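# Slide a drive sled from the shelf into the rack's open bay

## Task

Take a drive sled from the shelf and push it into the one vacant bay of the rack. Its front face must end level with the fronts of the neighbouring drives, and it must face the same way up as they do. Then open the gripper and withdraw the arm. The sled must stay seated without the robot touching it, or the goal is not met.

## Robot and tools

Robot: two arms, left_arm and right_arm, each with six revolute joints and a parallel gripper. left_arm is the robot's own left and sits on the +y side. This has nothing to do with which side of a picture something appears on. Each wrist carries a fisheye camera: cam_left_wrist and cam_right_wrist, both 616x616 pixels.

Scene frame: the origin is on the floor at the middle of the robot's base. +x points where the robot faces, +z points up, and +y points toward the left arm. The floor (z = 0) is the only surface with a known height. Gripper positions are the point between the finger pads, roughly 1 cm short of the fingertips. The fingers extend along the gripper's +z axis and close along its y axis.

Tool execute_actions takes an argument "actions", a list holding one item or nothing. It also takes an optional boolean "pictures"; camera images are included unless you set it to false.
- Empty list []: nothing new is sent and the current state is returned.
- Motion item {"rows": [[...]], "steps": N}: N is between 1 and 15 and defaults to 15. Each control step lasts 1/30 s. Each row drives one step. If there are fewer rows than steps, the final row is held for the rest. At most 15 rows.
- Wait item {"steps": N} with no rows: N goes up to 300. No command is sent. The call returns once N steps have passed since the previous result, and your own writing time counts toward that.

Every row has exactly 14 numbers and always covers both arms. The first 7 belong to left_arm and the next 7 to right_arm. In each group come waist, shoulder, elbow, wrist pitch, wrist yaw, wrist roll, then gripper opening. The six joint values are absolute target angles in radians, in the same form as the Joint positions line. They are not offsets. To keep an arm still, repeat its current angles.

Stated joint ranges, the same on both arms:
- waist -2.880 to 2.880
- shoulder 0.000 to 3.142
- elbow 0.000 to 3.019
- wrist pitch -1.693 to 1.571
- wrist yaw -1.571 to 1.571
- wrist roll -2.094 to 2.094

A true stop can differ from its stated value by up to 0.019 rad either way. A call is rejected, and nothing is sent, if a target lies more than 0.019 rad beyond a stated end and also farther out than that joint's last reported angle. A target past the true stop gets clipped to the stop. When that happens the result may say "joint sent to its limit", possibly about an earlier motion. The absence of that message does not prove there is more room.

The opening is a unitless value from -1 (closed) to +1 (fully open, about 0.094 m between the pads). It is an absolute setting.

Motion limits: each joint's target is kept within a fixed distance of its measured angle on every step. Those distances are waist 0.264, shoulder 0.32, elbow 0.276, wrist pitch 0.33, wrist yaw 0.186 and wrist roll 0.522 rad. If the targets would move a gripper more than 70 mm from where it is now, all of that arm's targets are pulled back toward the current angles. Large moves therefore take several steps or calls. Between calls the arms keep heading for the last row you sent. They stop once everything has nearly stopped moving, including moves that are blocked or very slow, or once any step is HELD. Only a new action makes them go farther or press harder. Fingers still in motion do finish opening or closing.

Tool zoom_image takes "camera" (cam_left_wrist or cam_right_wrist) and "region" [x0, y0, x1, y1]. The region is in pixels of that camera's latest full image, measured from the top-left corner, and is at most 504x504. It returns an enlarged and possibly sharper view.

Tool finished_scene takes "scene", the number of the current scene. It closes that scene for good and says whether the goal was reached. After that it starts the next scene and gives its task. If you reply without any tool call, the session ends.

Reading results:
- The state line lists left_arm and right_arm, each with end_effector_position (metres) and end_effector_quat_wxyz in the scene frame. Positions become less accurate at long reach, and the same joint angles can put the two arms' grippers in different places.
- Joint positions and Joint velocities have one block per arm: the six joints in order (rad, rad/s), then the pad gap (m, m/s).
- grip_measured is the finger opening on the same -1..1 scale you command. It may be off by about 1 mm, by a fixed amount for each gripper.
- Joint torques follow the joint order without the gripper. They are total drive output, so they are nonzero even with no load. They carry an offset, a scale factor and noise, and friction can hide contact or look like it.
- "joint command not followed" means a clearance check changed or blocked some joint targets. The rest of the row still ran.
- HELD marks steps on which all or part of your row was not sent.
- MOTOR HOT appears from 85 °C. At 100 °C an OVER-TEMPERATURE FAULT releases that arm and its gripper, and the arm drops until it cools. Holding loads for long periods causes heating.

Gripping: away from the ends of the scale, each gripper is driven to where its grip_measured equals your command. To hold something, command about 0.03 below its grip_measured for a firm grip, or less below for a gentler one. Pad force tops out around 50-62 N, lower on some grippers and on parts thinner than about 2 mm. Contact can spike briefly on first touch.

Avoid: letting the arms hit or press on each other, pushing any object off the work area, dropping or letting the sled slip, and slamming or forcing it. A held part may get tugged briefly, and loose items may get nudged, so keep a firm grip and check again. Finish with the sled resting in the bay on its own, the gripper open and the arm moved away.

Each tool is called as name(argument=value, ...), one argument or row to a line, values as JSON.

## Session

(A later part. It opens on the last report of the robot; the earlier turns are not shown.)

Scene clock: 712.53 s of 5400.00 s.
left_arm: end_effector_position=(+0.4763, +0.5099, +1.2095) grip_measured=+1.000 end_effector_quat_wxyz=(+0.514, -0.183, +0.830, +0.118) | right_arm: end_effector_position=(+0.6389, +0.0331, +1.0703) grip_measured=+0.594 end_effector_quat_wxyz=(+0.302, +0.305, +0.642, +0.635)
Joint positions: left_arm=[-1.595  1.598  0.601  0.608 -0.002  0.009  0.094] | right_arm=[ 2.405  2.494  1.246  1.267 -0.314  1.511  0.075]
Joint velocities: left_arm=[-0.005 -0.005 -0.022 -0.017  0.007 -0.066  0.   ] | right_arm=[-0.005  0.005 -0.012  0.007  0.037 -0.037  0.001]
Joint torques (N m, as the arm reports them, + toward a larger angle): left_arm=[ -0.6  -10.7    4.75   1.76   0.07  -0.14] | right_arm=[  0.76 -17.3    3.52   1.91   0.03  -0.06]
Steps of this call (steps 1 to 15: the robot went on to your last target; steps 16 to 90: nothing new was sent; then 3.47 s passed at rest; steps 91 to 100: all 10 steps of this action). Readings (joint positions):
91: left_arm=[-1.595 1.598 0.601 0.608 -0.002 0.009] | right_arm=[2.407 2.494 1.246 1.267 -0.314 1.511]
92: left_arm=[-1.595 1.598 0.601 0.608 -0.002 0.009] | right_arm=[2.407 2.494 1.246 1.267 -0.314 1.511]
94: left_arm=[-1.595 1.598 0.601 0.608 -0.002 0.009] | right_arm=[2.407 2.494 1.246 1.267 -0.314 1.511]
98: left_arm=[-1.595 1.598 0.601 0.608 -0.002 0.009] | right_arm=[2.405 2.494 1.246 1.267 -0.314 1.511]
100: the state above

A touch more, then push.

execute_actions(
  actions=[
    {"rows":[[-1.6,1.6,0.6,0.6,0,0,1,2.392,2.5,1.24,1.268,-0.311,1.51,0.56],[-1.6,1.6,0.6,0.6,0,0,1,2.392,2.5,1.24,1.268,-0.311,1.51,0.56],[-1.6,1.6,0.6,0.6,0,0,1,2.392,2.5,1.24,1.268,-0.311,1.51,0.56],[-1.6,1.6,0.6,0.6,0,0,1,2.392,2.5,1.24,1.268,-0.311,1.51,0.56],[-1.6,1.6,0.6,0.6,0,0,1,2.392,2.5,1.24,1.268,-0.311,1.51,0.56],[-1.6,1.6,0.6,0.6,0,0,1,2.394,2.5,1.268,1.268,-0.311,1.51,0.56],[-1.6,1.6,0.6,0.6,0,0,1,2.394,2.5,1.276,1.265,-0.311,1.51,0.56],[-1.6,1.6,0.6,0.6,0,0,1,2.394,2.5,1.284,1.262,-0.311,1.51,0.56],[-1.6,1.6,0.6,0.6,0,0,1,2.394,2.5,1.292,1.258,-0.311,1.51,0.56]],"steps":15},
  ],
)

zoom_image(
  camera="cam_right_wrist",
  region=[250,160,380,250],
)

Scene clock: 721.83 s of 5400.00 s.
left_arm: end_effector_position=(+0.4763, +0.5099, +1.2095) grip_measured=+1.000 end_effector_quat_wxyz=(+0.514, -0.183, +0.830, +0.118) | right_arm: end_effector_position=(+0.6401, +0.0327, +1.0703) grip_measured=+0.594 end_effector_quat_wxyz=(+0.302, +0.306, +0.642, +0.635)
Joint positions: left_arm=[-1.595  1.598  0.601  0.608 -0.002  0.009  0.094] | right_arm=[ 2.404  2.494  1.249  1.263 -0.314  1.511  0.075]
Joint velocities: left_arm=[ 0.005 -0.005 -0.002  0.002 -0.007 -0.022  0.   ] | right_arm=[-0.005  0.005 -0.017  0.012 -0.022 -0.081  0.001]
Joint torques (N m, as the arm reports them, + toward a larger angle): left_arm=[ -0.48 -10.76   4.75   1.72   0.07  -0.14] | right_arm=[  0.87 -16.43   7.7    1.62   0.05  -0.07]
Steps of this call (steps 1 to 15: the robot went on to your last target; steps 16 to 90: nothing new was sent; then 5.80 s passed at rest; steps 91 to 105: all 15 steps of this action). Readings (joint positions):
91: left_arm=[-1.595 1.598 0.601 0.608 -0.002 0.009] | right_arm=[2.405 2.494 1.246 1.267 -0.314 1.511]
92: left_arm=[-1.595 1.598 0.601 0.608 -0.002 0.009] | right_arm=[2.405 2.494 1.246 1.267 -0.314 1.511]
94: left_arm=[-1.595 1.598 0.601 0.608 -0.002 0.009] | right_arm=[2.404 2.494 1.246 1.267 -0.314 1.511]
98: left_arm=[-1.595 1.598 0.601 0.608 -0.002 0.009] | right_arm=[2.404 2.494 1.246 1.267 -0.314 1.511]
105: the state above

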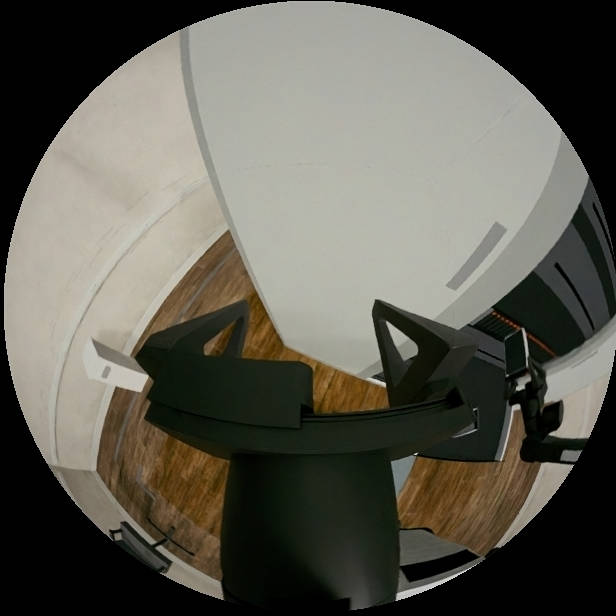

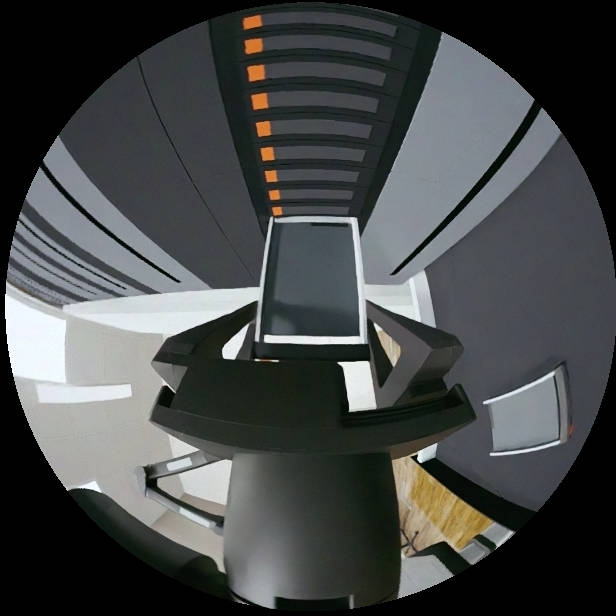

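Region (250, 160, 380, 250) of cam_right_wrist's 616x616 image, scaled by 3.877, with more detail than that image has; it fills the top 349 rows of this view, and the rest is white.

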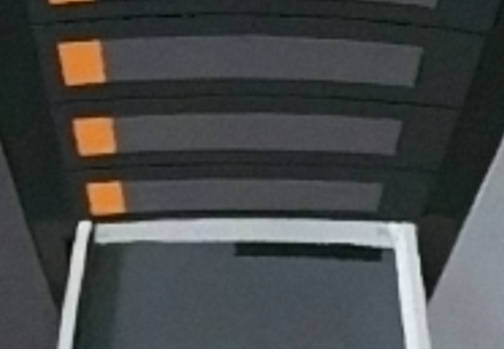

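execute_actions(
  actions=[
    {"rows":[[-1.6,1.6,0.6,0.6,0,0,1,2.4,2.5,1.285,1.275,-0.314,1.51,0.56],[-1.6,1.6,0.6,0.6,0,0,1,2.403,2.5,1.285,1.282,-0.316,1.51,0.56],[-1.6,1.6,0.6,0.6,0,0,1,2.405,2.5,1.285,1.288,-0.318,1.51,0.56],[-1.6,1.6,0.6,0.6,0,0,1,2.406,2.5,1.285,1.293,-0.32,1.51,0.56],[-1.6,1.6,0.6,0.6,0,0,1,2.407,2.5,1.285,1.297,-0.322,1.51,0.56]],"steps":15},
  ],
)

zoom_image(
  camera="cam_right_wrist",
  region=[250,160,380,250],
)

Scene clock: 730.47 s of 5400.00 s.
left_arm: end_effector_position=(+0.4763, +0.5099, +1.2095) grip_measured=+1.000 end_effector_quat_wxyz=(+0.514, -0.183, +0.830, +0.118) | right_arm: end_effector_position=(+0.6395, +0.0334, +1.0728) grip_measured=+0.594 end_effector_quat_wxyz=(+0.303, +0.301, +0.640, +0.638)
Joint positions: left_arm=[-1.595  1.598  0.601  0.608 -0.002  0.009  0.094] | right_arm=[ 2.404  2.494  1.249  1.274 -0.32   1.511  0.075]
Joint velocities: left_arm=[-0.015  0.005 -0.002 -0.012 -0.051  0.051  0.   ] | right_arm=[ 0.015  0.005 -0.007  0.002  0.022  0.022 -0.   ]
Joint torques (N m, as the arm reports them, + toward a larger angle): left_arm=[ -0.57 -10.84   4.76   1.76   0.06  -0.13] | right_arm=[  1.83 -17.37   7.08   2.77  -0.18  -0.08]
Steps of this call (steps 1 to 15: the robot went on to your last target; steps 16 to 90: nothing new was sent; then 5.13 s passed at rest; steps 91 to 105: all 15 steps of this action). Readings (joint positions):
91: left_arm=[-1.595 1.598 0.601 0.608 -0.002 0.009] | right_arm=[2.404 2.494 1.249 1.263 -0.314 1.511]
92: left_arm=[-1.595 1.598 0.601 0.608 -0.002 0.009] | right_arm=[2.404 2.494 1.249 1.263 -0.314 1.511]
94: left_arm=[-1.595 1.598 0.601 0.608 -0.002 0.009] | right_arm=[2.404 2.494 1.249 1.265 -0.316 1.511]
98: left_arm=[-1.595 1.598 0.601 0.608 -0.002 0.009] | right_arm=[2.404 2.494 1.249 1.273 -0.320 1.511]
105: the state above

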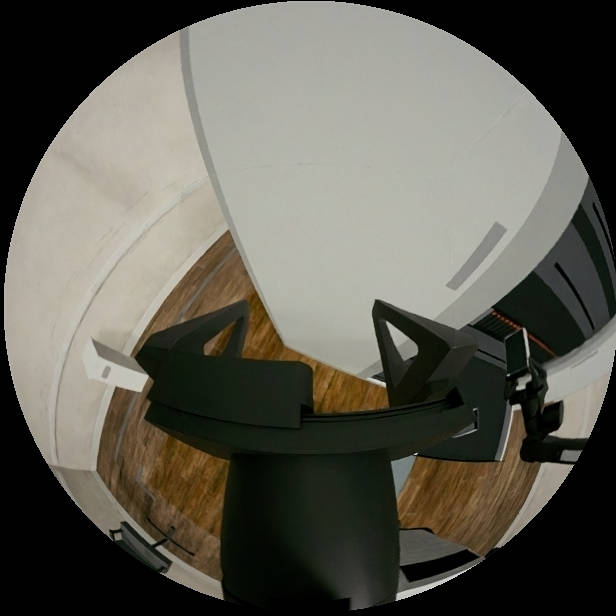

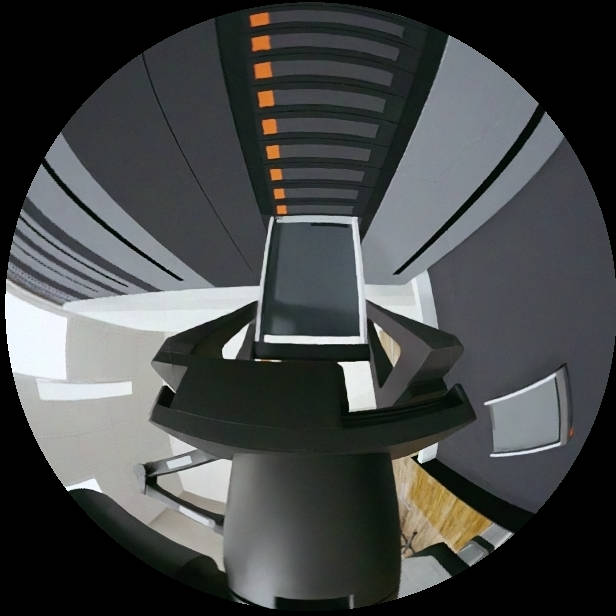

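Region (250, 160, 380, 250) of cam_right_wrist's 616x616 image, scaled by 3.877, with more detail than that image has; it fills the top 349 rows of this view, and the rest is white.

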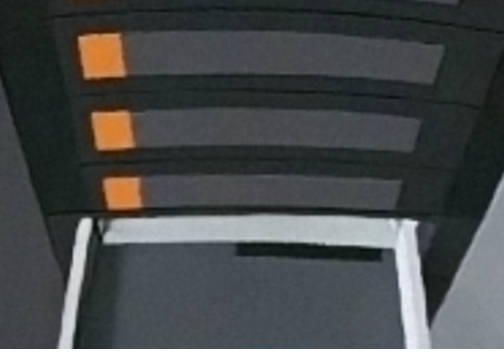

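zoom_image(
  camera="cam_left_wrist",
  region=[460,290,616,470],
)

Region (460, 290, 616, 470) of cam_left_wrist's 616x616 image, scaled by 2.800, with more detail than that image has; it fills the left 437 columns of this view, and the rest is white.

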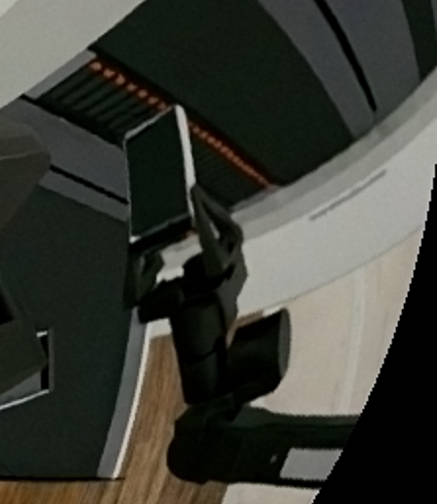

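execute_actions(
  actions=[
    {"rows":[[-1.6,1.6,0.6,0.6,0,0,1,2.407,2.5,1.28,1.28,-0.325,1.51,0.56],[-1.6,1.6,0.6,0.6,0,0,1,2.407,2.5,1.28,1.272,-0.328,1.51,0.56],[-1.6,1.6,0.6,0.6,0,0,1,2.407,2.5,1.28,1.268,-0.33,1.51,0.56],[-1.6,1.6,0.6,0.6,0,0,1,2.407,2.5,1.282,1.266,-0.33,1.51,0.56],[-1.6,1.6,0.6,0.6,0,0,1,2.407,2.5,1.284,1.264,-0.33,1.51,0.56],[-1.6,1.6,0.6,0.6,0,0,1,2.407,2.5,1.286,1.262,-0.33,1.51,0.56],[-1.6,1.6,0.6,0.6,0,0,1,2.407,2.5,1.288,1.26,-0.33,1.51,0.56],[-1.6,1.6,0.6,0.6,0,0,1,2.407,2.5,1.29,1.258,-0.33,1.51,0.56]],"steps":15},
  ],
)

zoom_image(
  camera="cam_right_wrist",
  region=[250,160,380,250],
)

Scene clock: 750.40 s of 5400.00 s.
left_arm: end_effector_position=(+0.4763, +0.5099, +1.2095) grip_measured=+1.000 end_effector_quat_wxyz=(+0.514, -0.183, +0.830, +0.118) | right_arm: end_effector_position=(+0.6405, +0.0351, +1.0713) grip_measured=+0.594 end_effector_quat_wxyz=(+0.299, +0.301, +0.644, +0.637)
Joint positions: left_arm=[-1.595  1.598  0.601  0.608 -0.002  0.009  0.094] | right_arm=[ 2.404  2.494  1.254  1.26  -0.327  1.511  0.075]
Joint velocities: left_arm=[-0.015 -0.015  0.002  0.007  0.022 -0.007  0.   ] | right_arm=[-0.005 -0.005  0.012 -0.002  0.007 -0.007  0.   ]
Joint torques (N m, as the arm reports them, + toward a larger angle): left_arm=[ -0.6  -10.75   4.76   1.72   0.07  -0.13] | right_arm=[  2.18 -17.36   6.98   1.71  -0.19  -0.08]
Steps of this call (steps 1 to 15: the robot went on to your last target; steps 16 to 90: nothing new was sent; then 16.43 s passed at rest; steps 91 to 105: all 15 steps of this action). Readings (joint positions):
91: left_arm=[-1.595 1.598 0.601 0.608 -0.002 0.009] | right_arm=[2.404 2.494 1.249 1.274 -0.321 1.511]
92: left_arm=[-1.595 1.598 0.601 0.608 -0.002 0.009] | right_arm=[2.404 2.494 1.249 1.274 -0.323 1.511]
94: left_arm=[-1.595 1.598 0.601 0.608 -0.002 0.009] | right_arm=[2.404 2.494 1.249 1.272 -0.326 1.511]
98: left_arm=[-1.595 1.598 0.601 0.608 -0.002 0.009] | right_arm=[2.404 2.494 1.249 1.265 -0.327 1.511]
105: the state above

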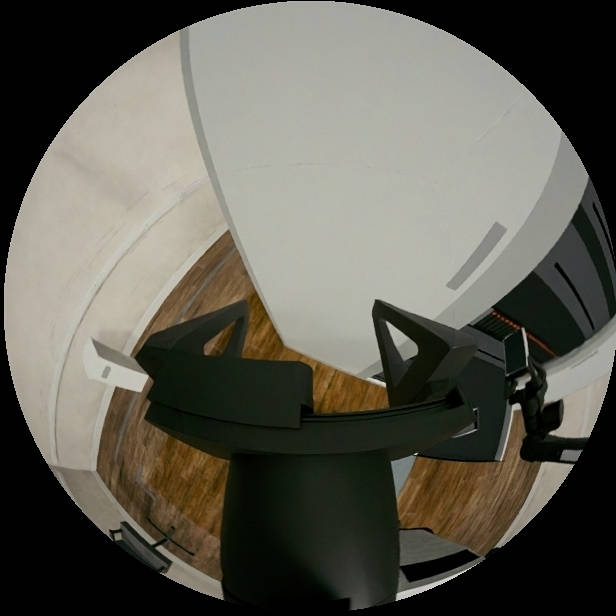

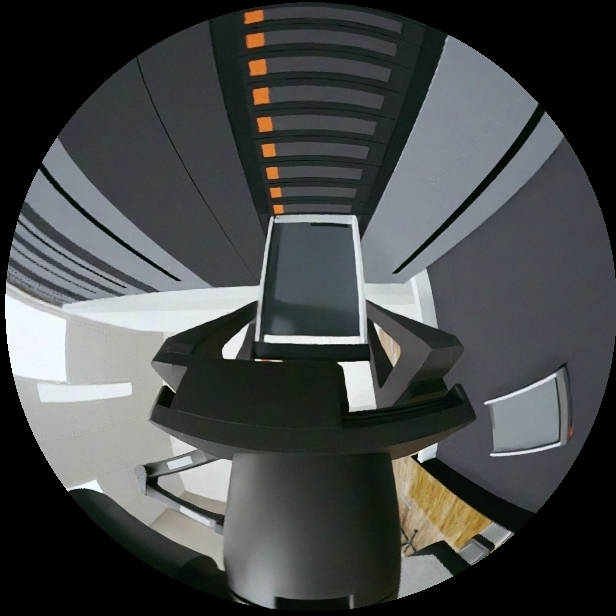

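Region (250, 160, 380, 250) of cam_right_wrist's 616x616 image, scaled by 3.877, with more detail than that image has; it fills the top 349 rows of this view, and the rest is white.

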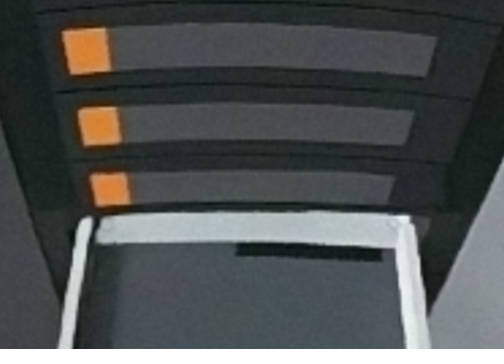

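execute_actions(
  actions=[
    {"rows":[[-1.6,1.6,0.6,0.6,0,0,1,2.404,2.5,1.295,1.258,-0.327,1.51,0.56],[-1.6,1.6,0.6,0.6,0,0,1,2.402,2.5,1.303,1.254,-0.327,1.51,0.56],[-1.6,1.6,0.6,0.6,0,0,1,2.4,2.5,1.311,1.25,-0.327,1.51,0.56],[-1.6,1.6,0.6,0.6,0,0,1,2.398,2.5,1.319,1.246,-0.327,1.51,0.56],[-1.6,1.6,0.6,0.6,0,0,1,2.396,2.5,1.327,1.242,-0.327,1.51,0.56]],"steps":15},
  ],
)

zoom_image(
  camera="cam_right_wrist",
  region=[250,160,380,250],
)

Scene clock: 759.33 s of 5400.00 s.
left_arm: end_effector_position=(+0.4763, +0.5099, +1.2095) grip_measured=+1.000 end_effector_quat_wxyz=(+0.514, -0.183, +0.830, +0.118) | right_arm: end_effector_position=(+0.6485, +0.0365, +1.0726) grip_measured=+0.594 end_effector_quat_wxyz=(+0.299, +0.302, +0.643, +0.637)
Joint positions: left_arm=[-1.595  1.598  0.601  0.608 -0.002  0.009  0.094] | right_arm=[ 2.402  2.497  1.278  1.24  -0.327  1.511  0.075]
Joint velocities: left_arm=[-0.005  0.005  0.002 -0.022  0.022  0.007  0.   ] | right_arm=[-0.005  0.005  0.002  0.022 -0.022  0.007 -0.001]
Joint torques (N m, as the arm reports them, + toward a larger angle): left_arm=[ -0.54 -10.88   4.77   1.74   0.06  -0.14] | right_arm=[  1.37 -17.95   8.31   1.98  -0.1   -0.09]
Steps of this call (steps 1 to 15: the robot went on to your last target; steps 16 to 90: nothing new was sent; then 5.43 s passed at rest; steps 91 to 105: all 15 steps of this action). Readings (joint positions):
91: left_arm=[-1.595 1.598 0.601 0.608 -0.002 0.009] | right_arm=[2.404 2.494 1.254 1.260 -0.327 1.511]
92: left_arm=[-1.595 1.598 0.601 0.608 -0.002 0.009] | right_arm=[2.404 2.494 1.255 1.259 -0.327 1.511]
94: left_arm=[-1.595 1.598 0.601 0.608 -0.002 0.009] | right_arm=[2.404 2.494 1.263 1.253 -0.327 1.511]
98: left_arm=[-1.595 1.598 0.601 0.608 -0.002 0.009] | right_arm=[2.402 2.497 1.277 1.241 -0.327 1.511]
105: the state above

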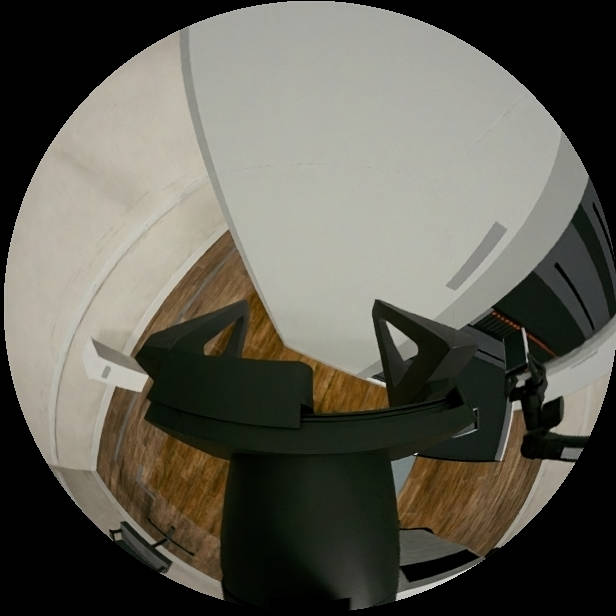

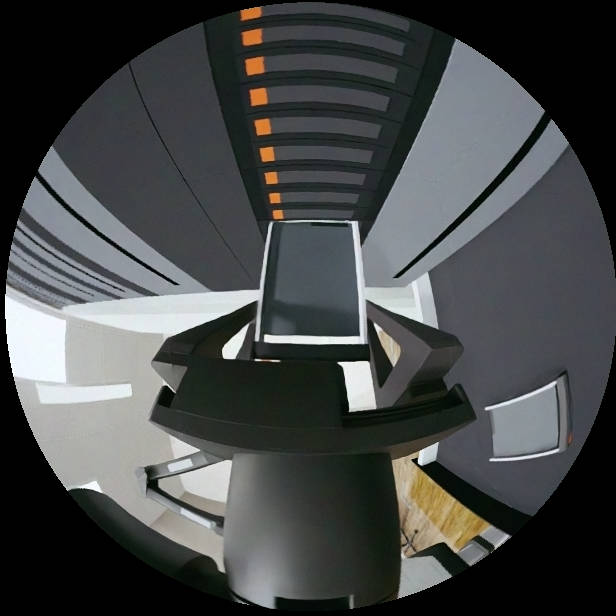

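Region (250, 160, 380, 250) of cam_right_wrist's 616x616 image, scaled by 3.877, with more detail than that image has; it fills the top 349 rows of this view, and the rest is white.

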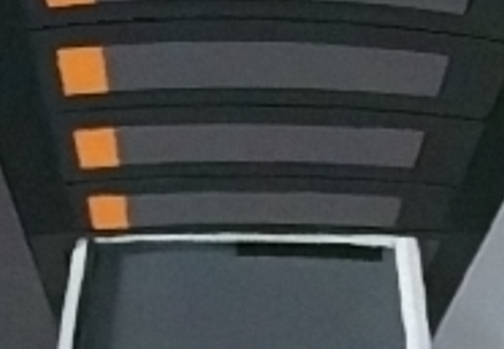

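execute_actions(
  actions=[
    {"rows":[[-1.6,1.6,0.6,0.6,0,0,1,2.392,2.5,1.33,1.236,-0.329,1.51,0.56],[-1.6,1.6,0.6,0.6,0,0,1,2.388,2.5,1.34,1.227,-0.332,1.51,0.56],[-1.6,1.6,0.6,0.6,0,0,1,2.384,2.5,1.35,1.218,-0.335,1.51,0.56],[-1.6,1.6,0.6,0.6,0,0,1,2.38,2.5,1.36,1.209,-0.338,1.51,0.56],[-1.6,1.6,0.6,0.6,0,0,1,2.376,2.5,1.37,1.2,-0.341,1.51,0.56],[-1.6,1.6,0.6,0.6,0,0,1,2.372,2.5,1.38,1.191,-0.344,1.51,0.56],[-1.6,1.6,0.6,0.6,0,0,1,2.369,2.5,1.39,1.182,-0.347,1.51,0.56]],"steps":15},
  ],
)

Scene clock: 769.87 s of 5400.00 s.
left_arm: end_effector_position=(+0.4763, +0.5099, +1.2095) grip_measured=+1.000 end_effector_quat_wxyz=(+0.514, -0.183, +0.830, +0.118) | right_arm: end_effector_position=(+0.6653, +0.0352, +1.0728) grip_measured=+0.594 end_effector_quat_wxyz=(+0.286, +0.307, +0.645, +0.639)
Joint positions: left_arm=[-1.595  1.598  0.601  0.608 -0.002  0.009  0.094] | right_arm=[ 2.386  2.501  1.324  1.185 -0.354  1.53   0.075]
Joint velocities: left_arm=[-0.015 -0.024 -0.002  0.012 -0.022 -0.066  0.   ] | right_arm=[-0.005  0.005 -0.002 -0.017 -0.022  0.022 -0.   ]
Joint torques (N m, as the arm reports them, + toward a larger angle): left_arm=[ -0.6  -10.8    4.76   1.73   0.06  -0.14] | right_arm=[ -0.12 -18.62  10.02   1.76   0.19  -0.33]
Steps of this call (steps 1 to 15: the robot went on to your last target; steps 16 to 90: nothing new was sent; then 7.03 s passed at rest; steps 91 to 105: all 15 steps of this action). Readings (joint positions):
91: left_arm=[-1.595 1.598 0.601 0.608 -0.002 0.009] | right_arm=[2.402 2.497 1.278 1.239 -0.327 1.511]
92: left_arm=[-1.595 1.598 0.601 0.608 -0.002 0.009] | right_arm=[2.402 2.497 1.279 1.236 -0.327 1.511]
94: left_arm=[-1.595 1.598 0.601 0.608 -0.002 0.009] | right_arm=[2.399 2.498 1.291 1.223 -0.331 1.511]
98: left_arm=[-1.595 1.598 0.601 0.608 -0.002 0.009] | right_arm=[2.388 2.501 1.317 1.193 -0.352 1.519]
105: the state above

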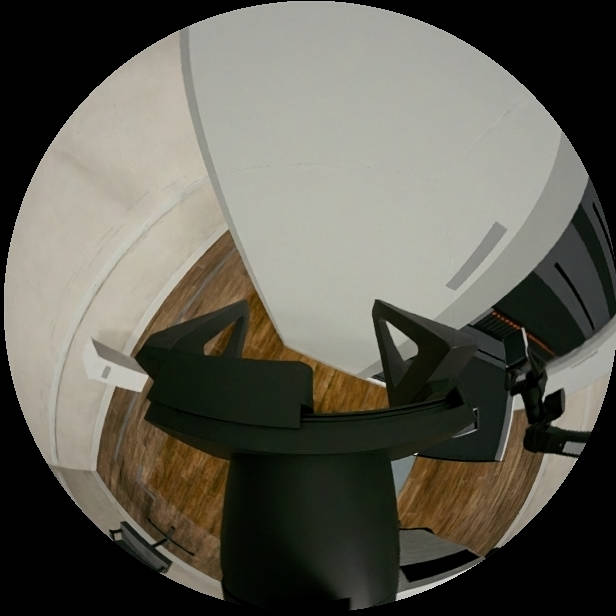

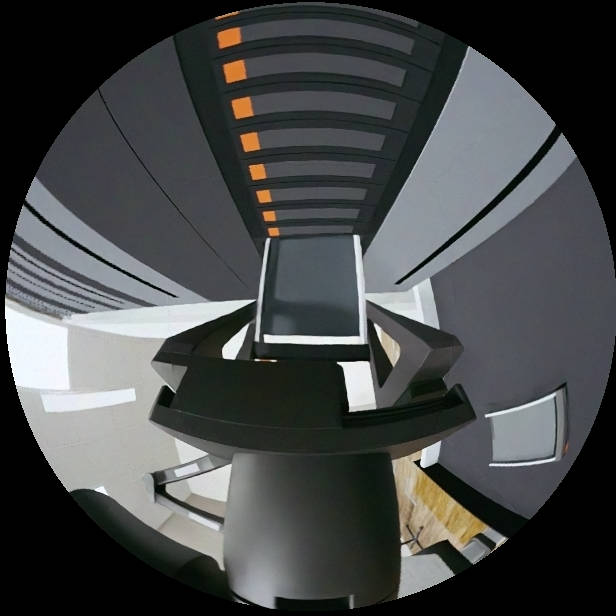

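execute_actions(
  actions=[],
)

Scene clock: 782.93 s of 5400.00 s.
left_arm: end_effector_position=(+0.4763, +0.5099, +1.2095) grip_measured=+1.000 end_effector_quat_wxyz=(+0.514, -0.183, +0.830, +0.118) | right_arm: end_effector_position=(+0.6653, +0.0352, +1.0728) grip_measured=+0.594 end_effector_quat_wxyz=(+0.286, +0.307, +0.645, +0.639)
Joint positions: left_arm=[-1.595  1.598  0.601  0.608 -0.002  0.009  0.094] | right_arm=[ 2.386  2.501  1.324  1.185 -0.354  1.53   0.075]
Joint velocities: left_arm=[ 0.005 -0.005  0.002 -0.017  0.037 -0.007  0.   ] | right_arm=[-0.015 -0.015 -0.012 -0.017 -0.037  0.007 -0.   ]
Joint torques (N m, as the arm reports them, + toward a larger angle): left_arm=[ -0.51 -10.83   4.77   1.73   0.07  -0.14] | right_arm=[  0.3  -18.58  10.13   1.75   0.25  -0.32]
Steps of this call (steps 1 to 15: the robot went on to your last target; steps 16 to 90: nothing new was sent; then 10.07 s passed at rest). Readings (joint positions):
1: left_arm=[-1.595 1.598 0.601 0.608 -0.002 0.009] | right_arm=[2.386 2.501 1.324 1.185 -0.354 1.530]
2: left_arm=[-1.595 1.598 0.601 0.608 -0.002 0.009] | right_arm=[2.386 2.501 1.324 1.185 -0.354 1.530]
4: left_arm=[-1.595 1.598 0.601 0.608 -0.002 0.009] | right_arm=[2.386 2.501 1.324 1.185 -0.354 1.530]
8: left_arm=[-1.595 1.598 0.601 0.608 -0.002 0.009] | right_arm=[2.386 2.501 1.324 1.185 -0.354 1.530]
90: the state above
All arms were judged still, so your last target was given up. Only a new action makes them travel on or press farther. Fingers that are still opening or closing keep moving.

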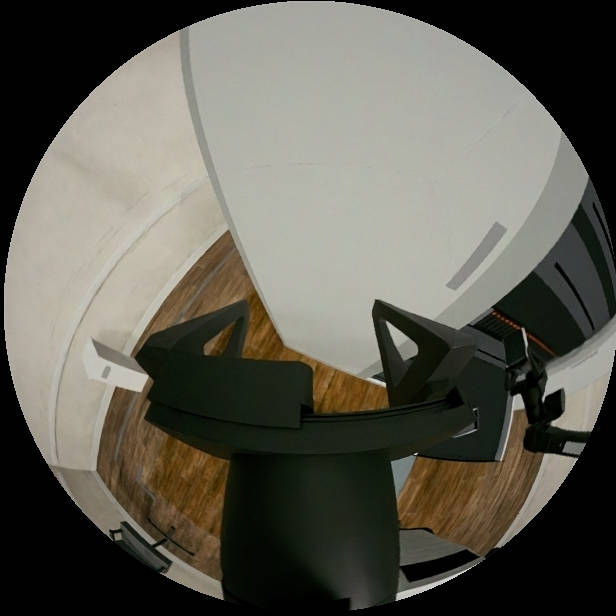

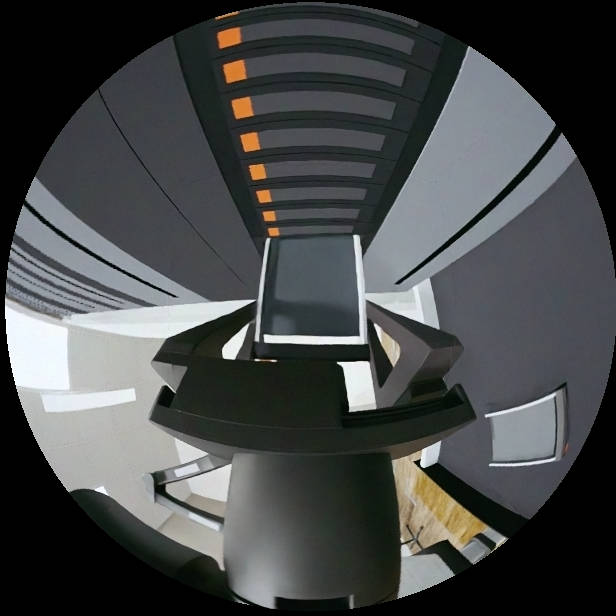

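execute_actions(
  actions=[
    {"rows":[[-1.6,1.6,0.6,0.6,0,0,1,2.372,2.5,1.38,1.175,-0.345,1.52,0.56],[-1.6,1.6,0.6,0.6,0,0,1,2.37,2.502,1.395,1.165,-0.35,1.52,0.56],[-1.6,1.6,0.6,0.6,0,0,1,2.365,2.503,1.405,1.155,-0.355,1.52,0.56]],"steps":15},
  ],
)

Scene clock: 787.27 s of 5400.00 s.
left_arm: end_effector_position=(+0.4763, +0.5099, +1.2095) grip_measured=+1.000 end_effector_quat_wxyz=(+0.514, -0.183, +0.830, +0.118) | right_arm: end_effector_position=(+0.6704, +0.0349, +1.0730) grip_measured=+0.594 end_effector_quat_wxyz=(+0.282, +0.309, +0.646, +0.638)
Joint positions: left_arm=[-1.595  1.598  0.601  0.608 -0.002  0.009  0.094] | right_arm=[ 2.382  2.501  1.338  1.164 -0.362  1.535  0.075]
Joint velocities: left_arm=[ 0.005  0.015 -0.007 -0.007 -0.022  0.066  0.   ] | right_arm=[-0.024 -0.005 -0.027 -0.017 -0.11   0.007 -0.   ]
Joint torques (N m, as the arm reports them, + toward a larger angle): left_arm=[ -0.42 -10.78   4.77   1.73   0.07  -0.14] | right_arm=[  0.19 -18.6   10.35   1.43   0.22  -0.25]
Steps of this call (steps 1 to 90: nothing new was sent; then 0.83 s passed at rest; steps 91 to 105: all 15 steps of this action). Readings (joint positions):
91: left_arm=[-1.595 1.598 0.601 0.608 -0.002 0.009] | right_arm=[2.386 2.501 1.324 1.184 -0.354 1.531]
92: left_arm=[-1.595 1.598 0.601 0.608 -0.002 0.009] | right_arm=[2.386 2.501 1.326 1.181 -0.354 1.532]
94: left_arm=[-1.595 1.598 0.601 0.608 -0.002 0.009] | right_arm=[2.385 2.501 1.334 1.171 -0.356 1.534]
98: left_arm=[-1.595 1.598 0.601 0.608 -0.002 0.009] | right_arm=[2.382 2.501 1.338 1.164 -0.362 1.535]
105: the state above

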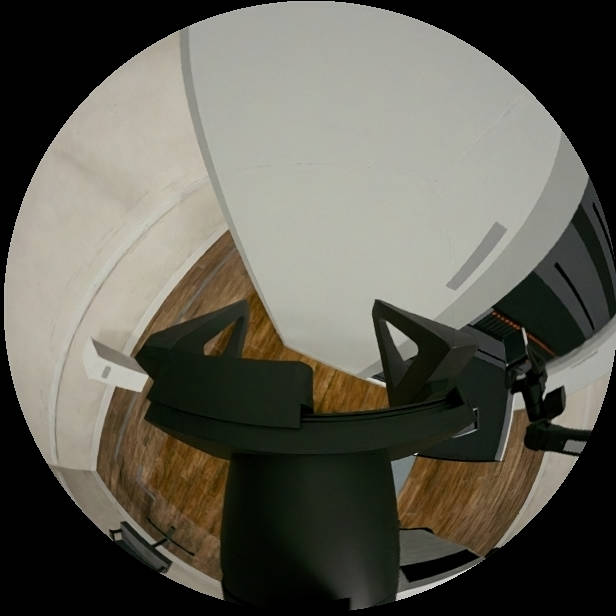

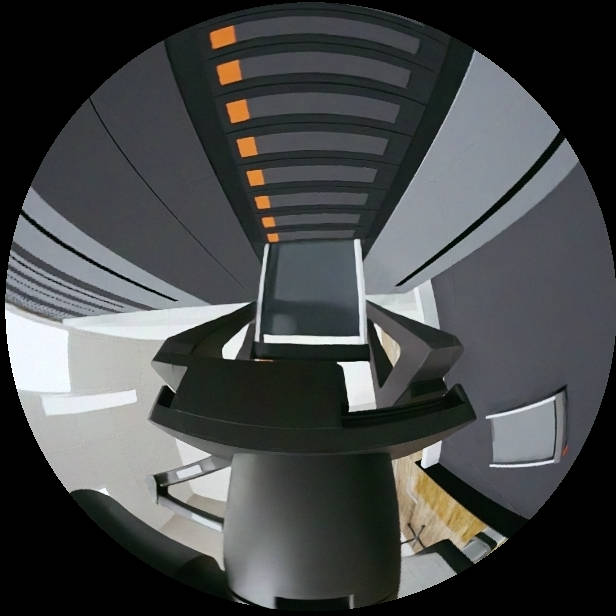

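execute_actions(
  actions=[
    {"rows":[[-1.6,1.6,0.6,0.6,0,0,1,2.362,2.503,1.41,1.152,-0.365,1.53,0.56],[-1.6,1.6,0.6,0.6,0,0,1,2.358,2.504,1.42,1.145,-0.368,1.53,0.56],[-1.6,1.6,0.6,0.6,0,0,1,2.354,2.505,1.43,1.135,-0.372,1.53,0.56],[-1.6,1.6,0.6,0.6,0,0,1,2.35,2.505,1.44,1.125,-0.375,1.53,0.56]],"steps":15},
  ],
)

Scene clock: 796.33 s of 5400.00 s.
left_arm: end_effector_position=(+0.4763, +0.5099, +1.2095) grip_measured=+1.000 end_effector_quat_wxyz=(+0.514, -0.183, +0.830, +0.118) | right_arm: end_effector_position=(+0.6745, +0.0340, +1.0728) grip_measured=+0.594 end_effector_quat_wxyz=(+0.273, +0.305, +0.651, +0.640)
Joint positions: left_arm=[-1.595  1.598  0.601  0.608 -0.002  0.009  0.094] | right_arm=[ 2.373  2.501  1.352  1.142 -0.391  1.536  0.075]
Joint velocities: left_arm=[ 0.005 -0.015  0.002 -0.002 -0.007 -0.007  0.   ] | right_arm=[-0.005 -0.005  0.007  0.007 -0.022 -0.022 -0.   ]
Joint torques (N m, as the arm reports them, + toward a larger angle): left_arm=[ -0.61 -10.91   4.8    1.75   0.05  -0.13] | right_arm=[ -0.21 -18.66  12.19   1.1    0.59  -0.16]
Steps of this call (steps 1 to 15: the robot went on to your last target; steps 16 to 90: nothing new was sent; then 5.57 s passed at rest; steps 91 to 105: all 15 steps of this action). Readings (joint positions):
91: left_arm=[-1.595 1.598 0.601 0.608 -0.002 0.009] | right_arm=[2.382 2.501 1.339 1.164 -0.364 1.536]
92: left_arm=[-1.595 1.598 0.601 0.608 -0.002 0.009] | right_arm=[2.381 2.501 1.340 1.162 -0.368 1.536]
94: left_arm=[-1.595 1.598 0.601 0.608 -0.002 0.009] | right_arm=[2.377 2.501 1.347 1.152 -0.380 1.536]
98: left_arm=[-1.595 1.598 0.601 0.608 -0.002 0.009] | right_arm=[2.373 2.501 1.352 1.142 -0.391 1.536]
105: the state above

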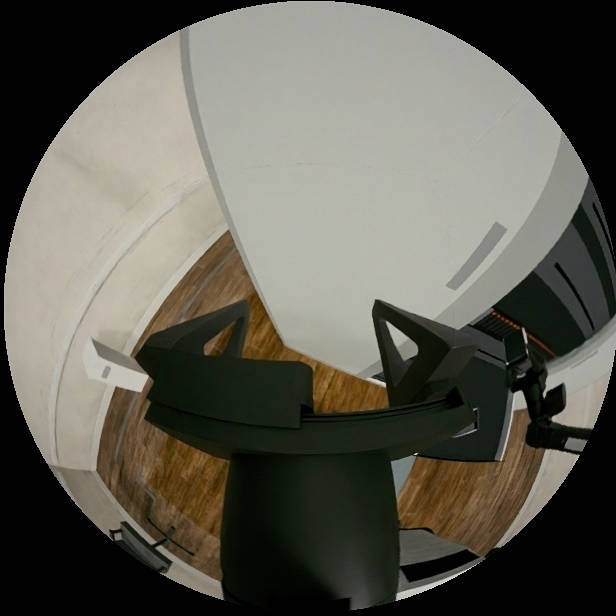

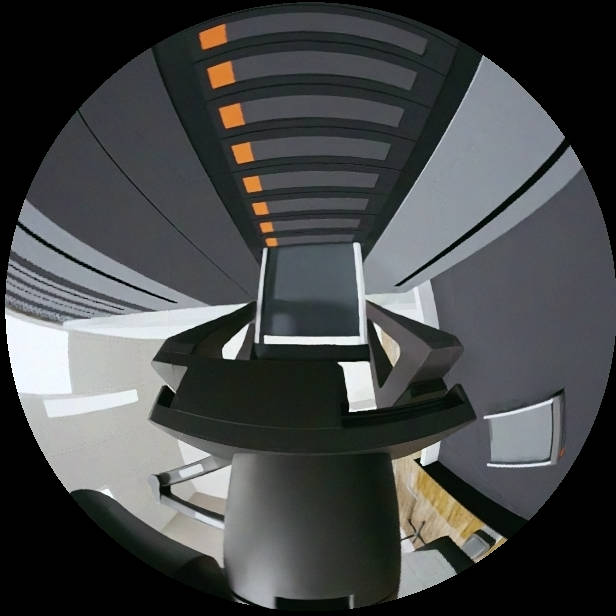

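execute_actions(
  actions=[
    {"rows":[[-1.6,1.6,0.6,0.6,0,0,1,2.36,2.505,1.39,1.16,-0.37,1.53,0.56],[-1.6,1.6,0.6,0.6,0,0,1,2.36,2.505,1.39,1.18,-0.35,1.53,0.56],[-1.6,1.6,0.6,0.6,0,0,1,2.36,2.505,1.39,1.19,-0.335,1.53,0.56]],"steps":15},
  ],
)

execute_actions(
  actions=[
    {"rows":[[-1.6,1.6,0.6,0.6,0,0,1,2.358,2.505,1.405,1.185,-0.335,1.53,0.56],[-1.6,1.6,0.6,0.6,0,0,1,2.355,2.505,1.42,1.175,-0.34,1.53,0.56],[-1.6,1.6,0.6,0.6,0,0,1,2.352,2.505,1.43,1.165,-0.345,1.53,0.56]],"steps":15},
  ],
)

Scene clock: 807.33 s of 5400.00 s.
left_arm: end_effector_position=(+0.4763, +0.5099, +1.2095) grip_measured=+1.000 end_effector_quat_wxyz=(+0.514, -0.183, +0.830, +0.118) | right_arm: end_effector_position=(+0.6747, +0.0343, +1.0725) grip_measured=+0.594 end_effector_quat_wxyz=(+0.285, +0.311, +0.643, +0.639)
Joint positions: left_arm=[-1.595  1.598  0.601  0.608 -0.002  0.009  0.094] | right_arm=[ 2.381  2.509  1.352  1.165 -0.356  1.539  0.075]
Joint velocities: left_arm=[-0.005 -0.015  0.022 -0.002 -0.037 -0.022  0.   ] | right_arm=[-0.015 -0.005  0.002 -0.002  0.022 -0.051 -0.   ]
Joint torques (N m, as the arm reports them, + toward a larger angle): left_arm=[ -0.52 -10.8    4.75   1.75   0.06  -0.14] | right_arm=[  0.09 -18.93   8.1    2.84   0.82  -0.18]
Steps of this call (steps 1 to 15: the robot went on to your last target; steps 16 to 90: nothing new was sent; then 7.50 s passed at rest; steps 91 to 105: all 15 steps of this action). Readings (joint positions):
91: left_arm=[-1.595 1.598 0.601 0.608 -0.002 0.009] | right_arm=[2.373 2.501 1.352 1.144 -0.390 1.536]
92: left_arm=[-1.595 1.598 0.601 0.608 -0.002 0.009] | right_arm=[2.373 2.502 1.352 1.148 -0.384 1.537]
94: left_arm=[-1.595 1.598 0.601 0.608 -0.002 0.009] | right_arm=[2.377 2.507 1.352 1.160 -0.367 1.538]
98: left_arm=[-1.595 1.598 0.601 0.608 -0.002 0.009] | right_arm=[2.381 2.509 1.352 1.165 -0.356 1.539]
105: the state above

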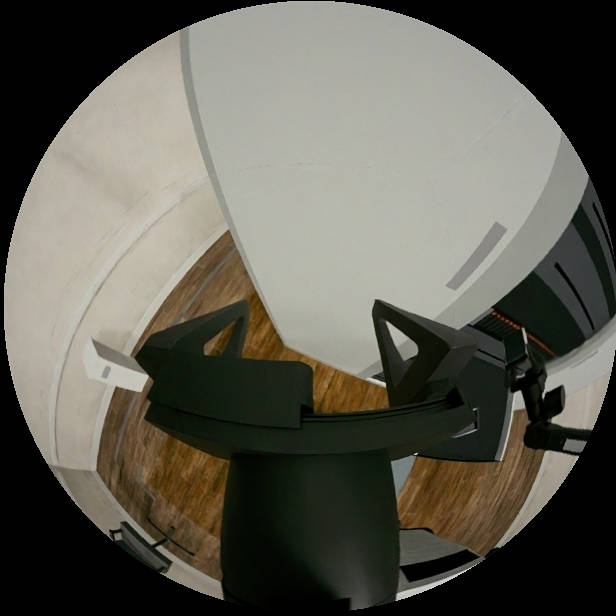

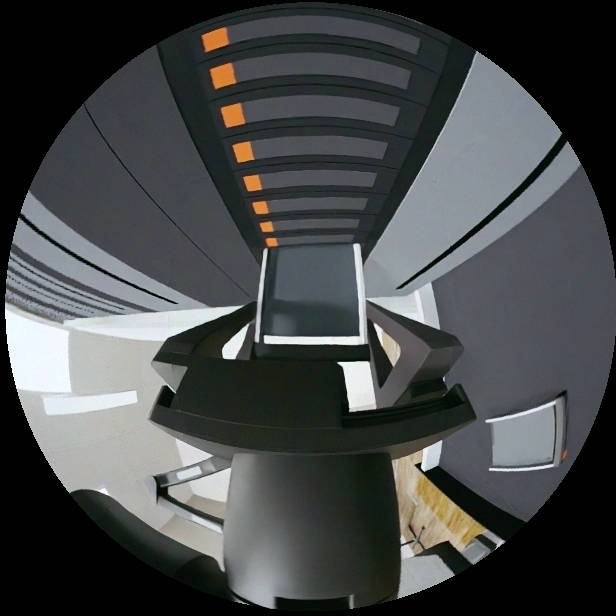

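Scene clock: 807.83 s of 5400.00 s.
left_arm: end_effector_position=(+0.4763, +0.5099, +1.2095) grip_measured=+1.000 end_effector_quat_wxyz=(+0.514, -0.183, +0.830, +0.118) | right_arm: end_effector_position=(+0.6747, +0.0346, +1.0724) grip_measured=+0.594 end_effector_quat_wxyz=(+0.284, +0.310, +0.644, +0.639)
Joint positions: left_arm=[-1.595  1.598  0.601  0.608 -0.002  0.009  0.094] | right_arm=[ 2.381  2.509  1.353  1.164 -0.358  1.539  0.075]
Joint velocities: left_arm=[ 0.015 -0.015  0.007 -0.012  0.007 -0.022  0.   ] | right_arm=[-0.005 -0.015  0.002 -0.007 -0.007 -0.11  -0.   ]
Joint torques (N m, as the arm reports them, + toward a larger angle): left_arm=[ -0.5  -10.82   4.78   1.74   0.06  -0.14] | right_arm=[ -0.66 -19.23  11.3    1.86   0.5   -0.17]
Steps of this call (steps 1 to 15: all 15 steps of this action). Readings (joint positions):
1: left_arm=[-1.595 1.598 0.601 0.608 -0.002 0.009] | right_arm=[2.381 2.509 1.352 1.165 -0.356 1.539]
2: left_arm=[-1.595 1.598 0.601 0.608 -0.002 0.009] | right_arm=[2.381 2.509 1.352 1.165 -0.356 1.539]
4: left_arm=[-1.595 1.598 0.601 0.608 -0.002 0.009] | right_arm=[2.381 2.509 1.353 1.164 -0.358 1.539]
8: left_arm=[-1.595 1.598 0.601 0.608 -0.002 0.009] | right_arm=[2.381 2.509 1.353 1.164 -0.358 1.539]
15: the state above

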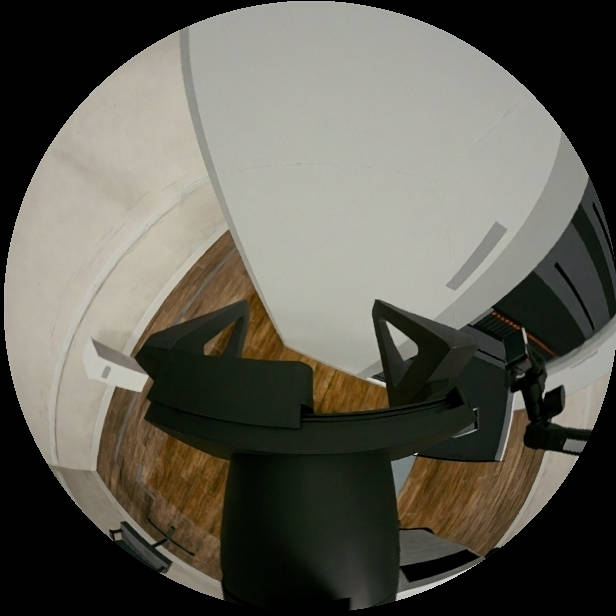

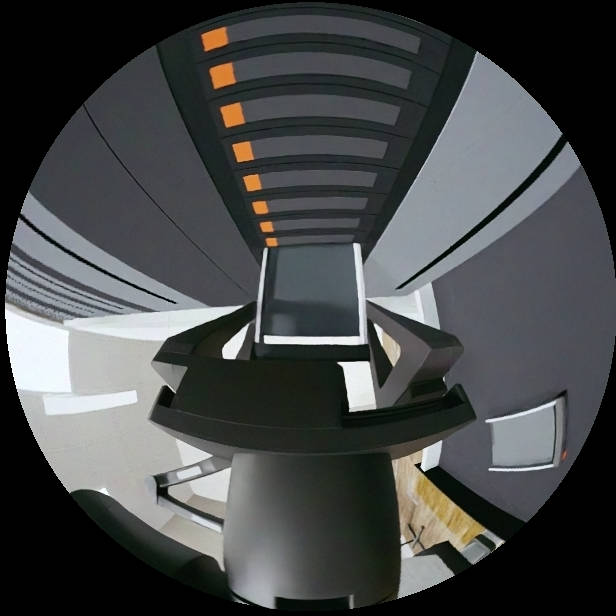

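execute_actions(
  actions=[
    {"rows":[[-1.6,1.6,0.6,0.6,0,0,1,2.375,2.505,1.385,1.175,-0.355,1.535,0.56],[-1.6,1.6,0.6,0.6,0,0,1,2.375,2.505,1.385,1.175,-0.355,1.535,0.56],[-1.6,1.6,0.6,0.6,0,0,1,2.375,2.505,1.385,1.175,-0.355,1.535,0.62],[-1.6,1.6,0.6,0.6,0,0,1,2.375,2.505,1.385,1.175,-0.355,1.535,0.62],[-1.6,1.6,0.6,0.6,0,0,1,2.375,2.505,1.385,1.175,-0.355,1.535,0.62],[-1.6,1.6,0.6,0.6,0,0,1,2.375,2.505,1.385,1.175,-0.355,1.535,0.75]],"steps":15},
  ],
)

Scene clock: 816.17 s of 5400.00 s.
left_arm: end_effector_position=(+0.4763, +0.5099, +1.2095) grip_measured=+1.000 end_effector_quat_wxyz=(+0.514, -0.183, +0.830, +0.118) | right_arm: end_effector_position=(+0.6747, +0.0347, +1.0727) grip_measured=+0.748 end_effector_quat_wxyz=(+0.284, +0.310, +0.643, +0.640)
Joint positions: left_arm=[-1.595  1.598  0.601  0.608 -0.002  0.009  0.094] | right_arm=[ 2.381  2.509  1.353  1.164 -0.358  1.539  0.082]
Joint velocities: left_arm=[-0.015 -0.005 -0.017 -0.007 -0.022 -0.081  0.   ] | right_arm=[-0.005 -0.005  0.002 -0.002 -0.037  0.007  0.   ]
Joint torques (N m, as the arm reports them, + toward a larger angle): left_arm=[ -0.49 -10.9    4.76   1.73   0.07  -0.14] | right_arm=[  1.26 -19.88   7.55   2.29   0.03  -0.13]
Steps of this call (steps 1 to 15: the robot went on to your last target; steps 16 to 90: nothing new was sent; then 4.83 s passed at rest; steps 91 to 105: all 15 steps of this action). Readings (joint positions):
91: left_arm=[-1.595 1.598 0.601 0.608 -0.002 0.009] | right_arm=[2.381 2.509 1.353 1.164 -0.360 1.539]
92: left_arm=[-1.595 1.598 0.601 0.608 -0.002 0.009] | right_arm=[2.381 2.509 1.353 1.164 -0.361 1.539]
94: left_arm=[-1.595 1.598 0.601 0.608 -0.002 0.009] | right_arm=[2.381 2.509 1.353 1.164 -0.361 1.539]
98: left_arm=[-1.595 1.598 0.601 0.608 -0.002 0.009] | right_arm=[2.381 2.509 1.353 1.164 -0.359 1.539]
105: the state above

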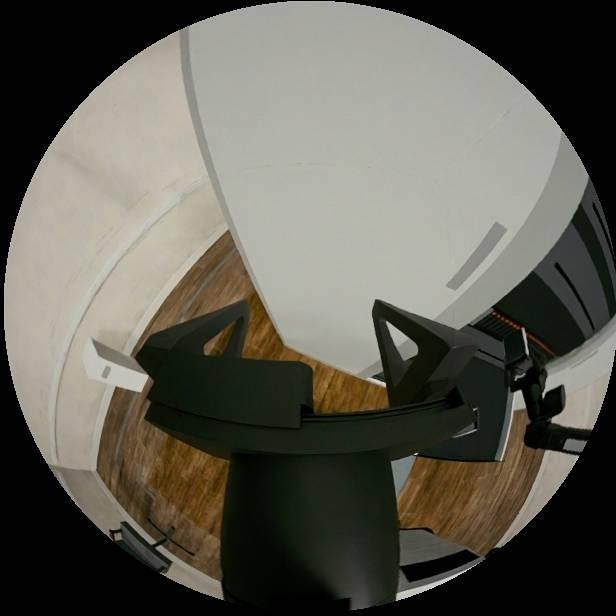

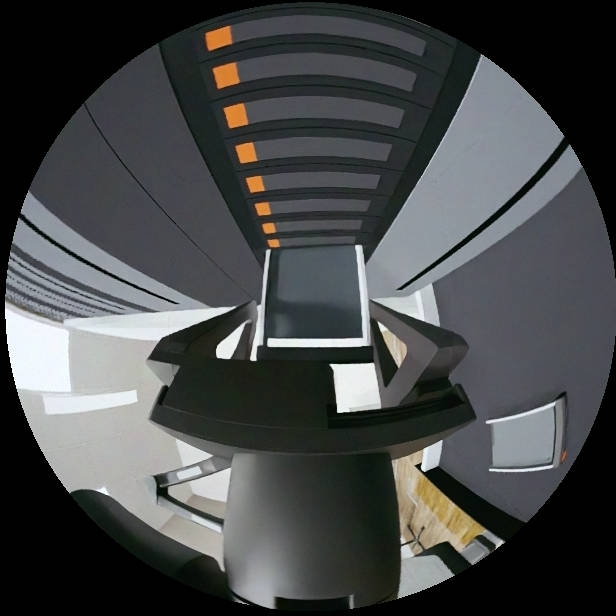

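execute_actions(
  actions=[
    {"rows":[[-1.6,1.6,0.6,0.6,0,0,1,2.385,2.505,1.345,1.18,-0.35,1.53,1],[-1.6,1.6,0.6,0.6,0,0,1,2.392,2.504,1.325,1.2,-0.342,1.53,1],[-1.6,1.6,0.6,0.6,0,0,1,2.399,2.503,1.305,1.22,-0.335,1.53,1],[-1.6,1.6,0.6,0.6,0,0,1,2.406,2.502,1.285,1.24,-0.328,1.53,1],[-1.6,1.6,0.6,0.6,0,0,1,2.413,2.501,1.265,1.26,-0.321,1.53,1],[-1.6,1.6,0.6,0.6,0,0,1,2.42,2.5,1.245,1.28,-0.314,1.53,1],[-1.6,1.6,0.6,0.6,0,0,1,2.427,2.499,1.225,1.30,-0.307,1.53,1],[-1.6,1.6,0.6,0.6,0,0,1,2.434,2.498,1.205,1.32,-0.30,1.53,1],[-1.6,1.6,0.6,0.6,0,0,1,2.441,2.497,1.185,1.34,-0.293,1.525,1],[-1.6,1.6,0.6,0.6,0,0,1,2.447,2.496,1.17,1.355,-0.287,1.52,1]],"steps":15},
  ],
)

Scene clock: 830.03 s of 5400.00 s.
left_arm: end_effector_position=(+0.4763, +0.5099, +1.2095) grip_measured=+1.000 end_effector_quat_wxyz=(+0.514, -0.183, +0.830, +0.118) | right_arm: end_effector_position=(+0.5981, +0.0471, +1.0566) grip_measured=+1.000 end_effector_quat_wxyz=(+0.282, +0.310, +0.648, +0.636)
Joint positions: left_arm=[-1.595  1.598  0.601  0.608 -0.002  0.009  0.094] | right_arm=[ 2.449  2.5    1.167  1.33  -0.291  1.533  0.094]
Joint velocities: left_arm=[-0.005 -0.005  0.017 -0.002 -0.022  0.022  0.   ] | right_arm=[ 0.142  0.005 -0.012  0.056 -0.022 -0.007  0.   ]
Joint torques (N m, as the arm reports them, + toward a larger angle): left_arm=[ -0.47 -10.72   4.77   1.74   0.07  -0.14] | right_arm=[  0.88 -17.53   3.5    2.72   0.1   -0.25]
Steps of this call (steps 1 to 15: the robot went on to your last target; steps 16 to 90: nothing new was sent; then 10.37 s passed at rest; steps 91 to 105: all 15 steps of this action). Readings (joint positions):
91: left_arm=[-1.595 1.598 0.601 0.608 -0.002 0.009] | right_arm=[2.381 2.509 1.353 1.164 -0.356 1.539]
92: left_arm=[-1.595 1.598 0.601 0.608 -0.002 0.009] | right_arm=[2.381 2.509 1.350 1.167 -0.350 1.538]
94: left_arm=[-1.595 1.598 0.601 0.608 -0.002 0.009] | right_arm=[2.382 2.506 1.331 1.193 -0.335 1.538]
98: left_arm=[-1.595 1.598 0.601 0.608 -0.002 0.009] | right_arm=[2.397 2.500 1.251 1.267 -0.306 1.538]
105: the state above

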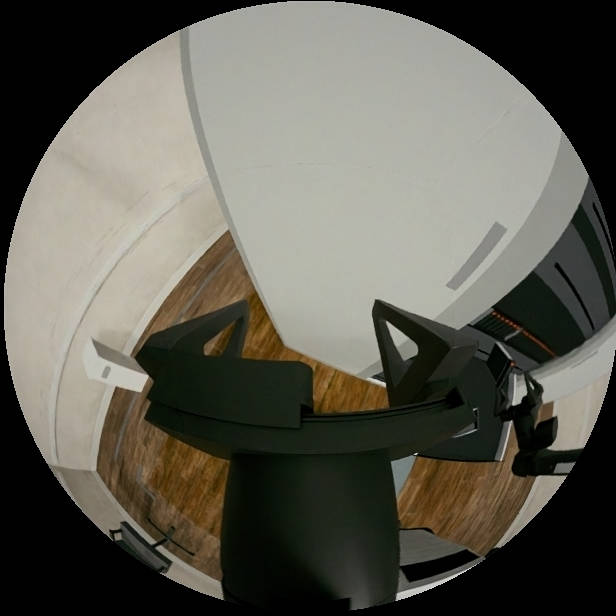

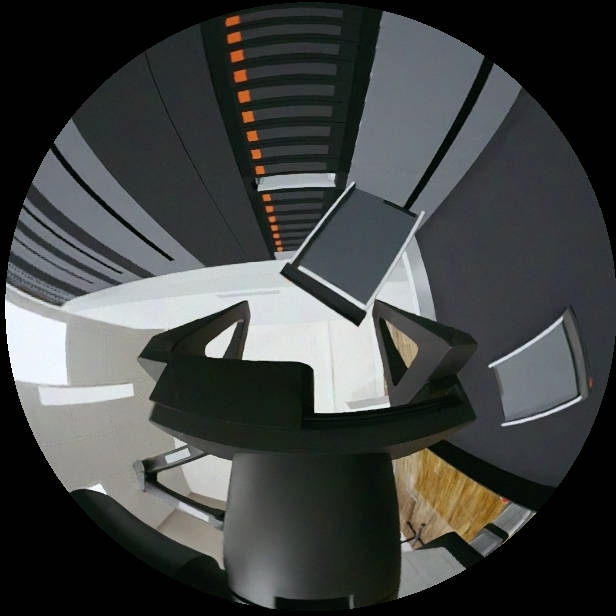

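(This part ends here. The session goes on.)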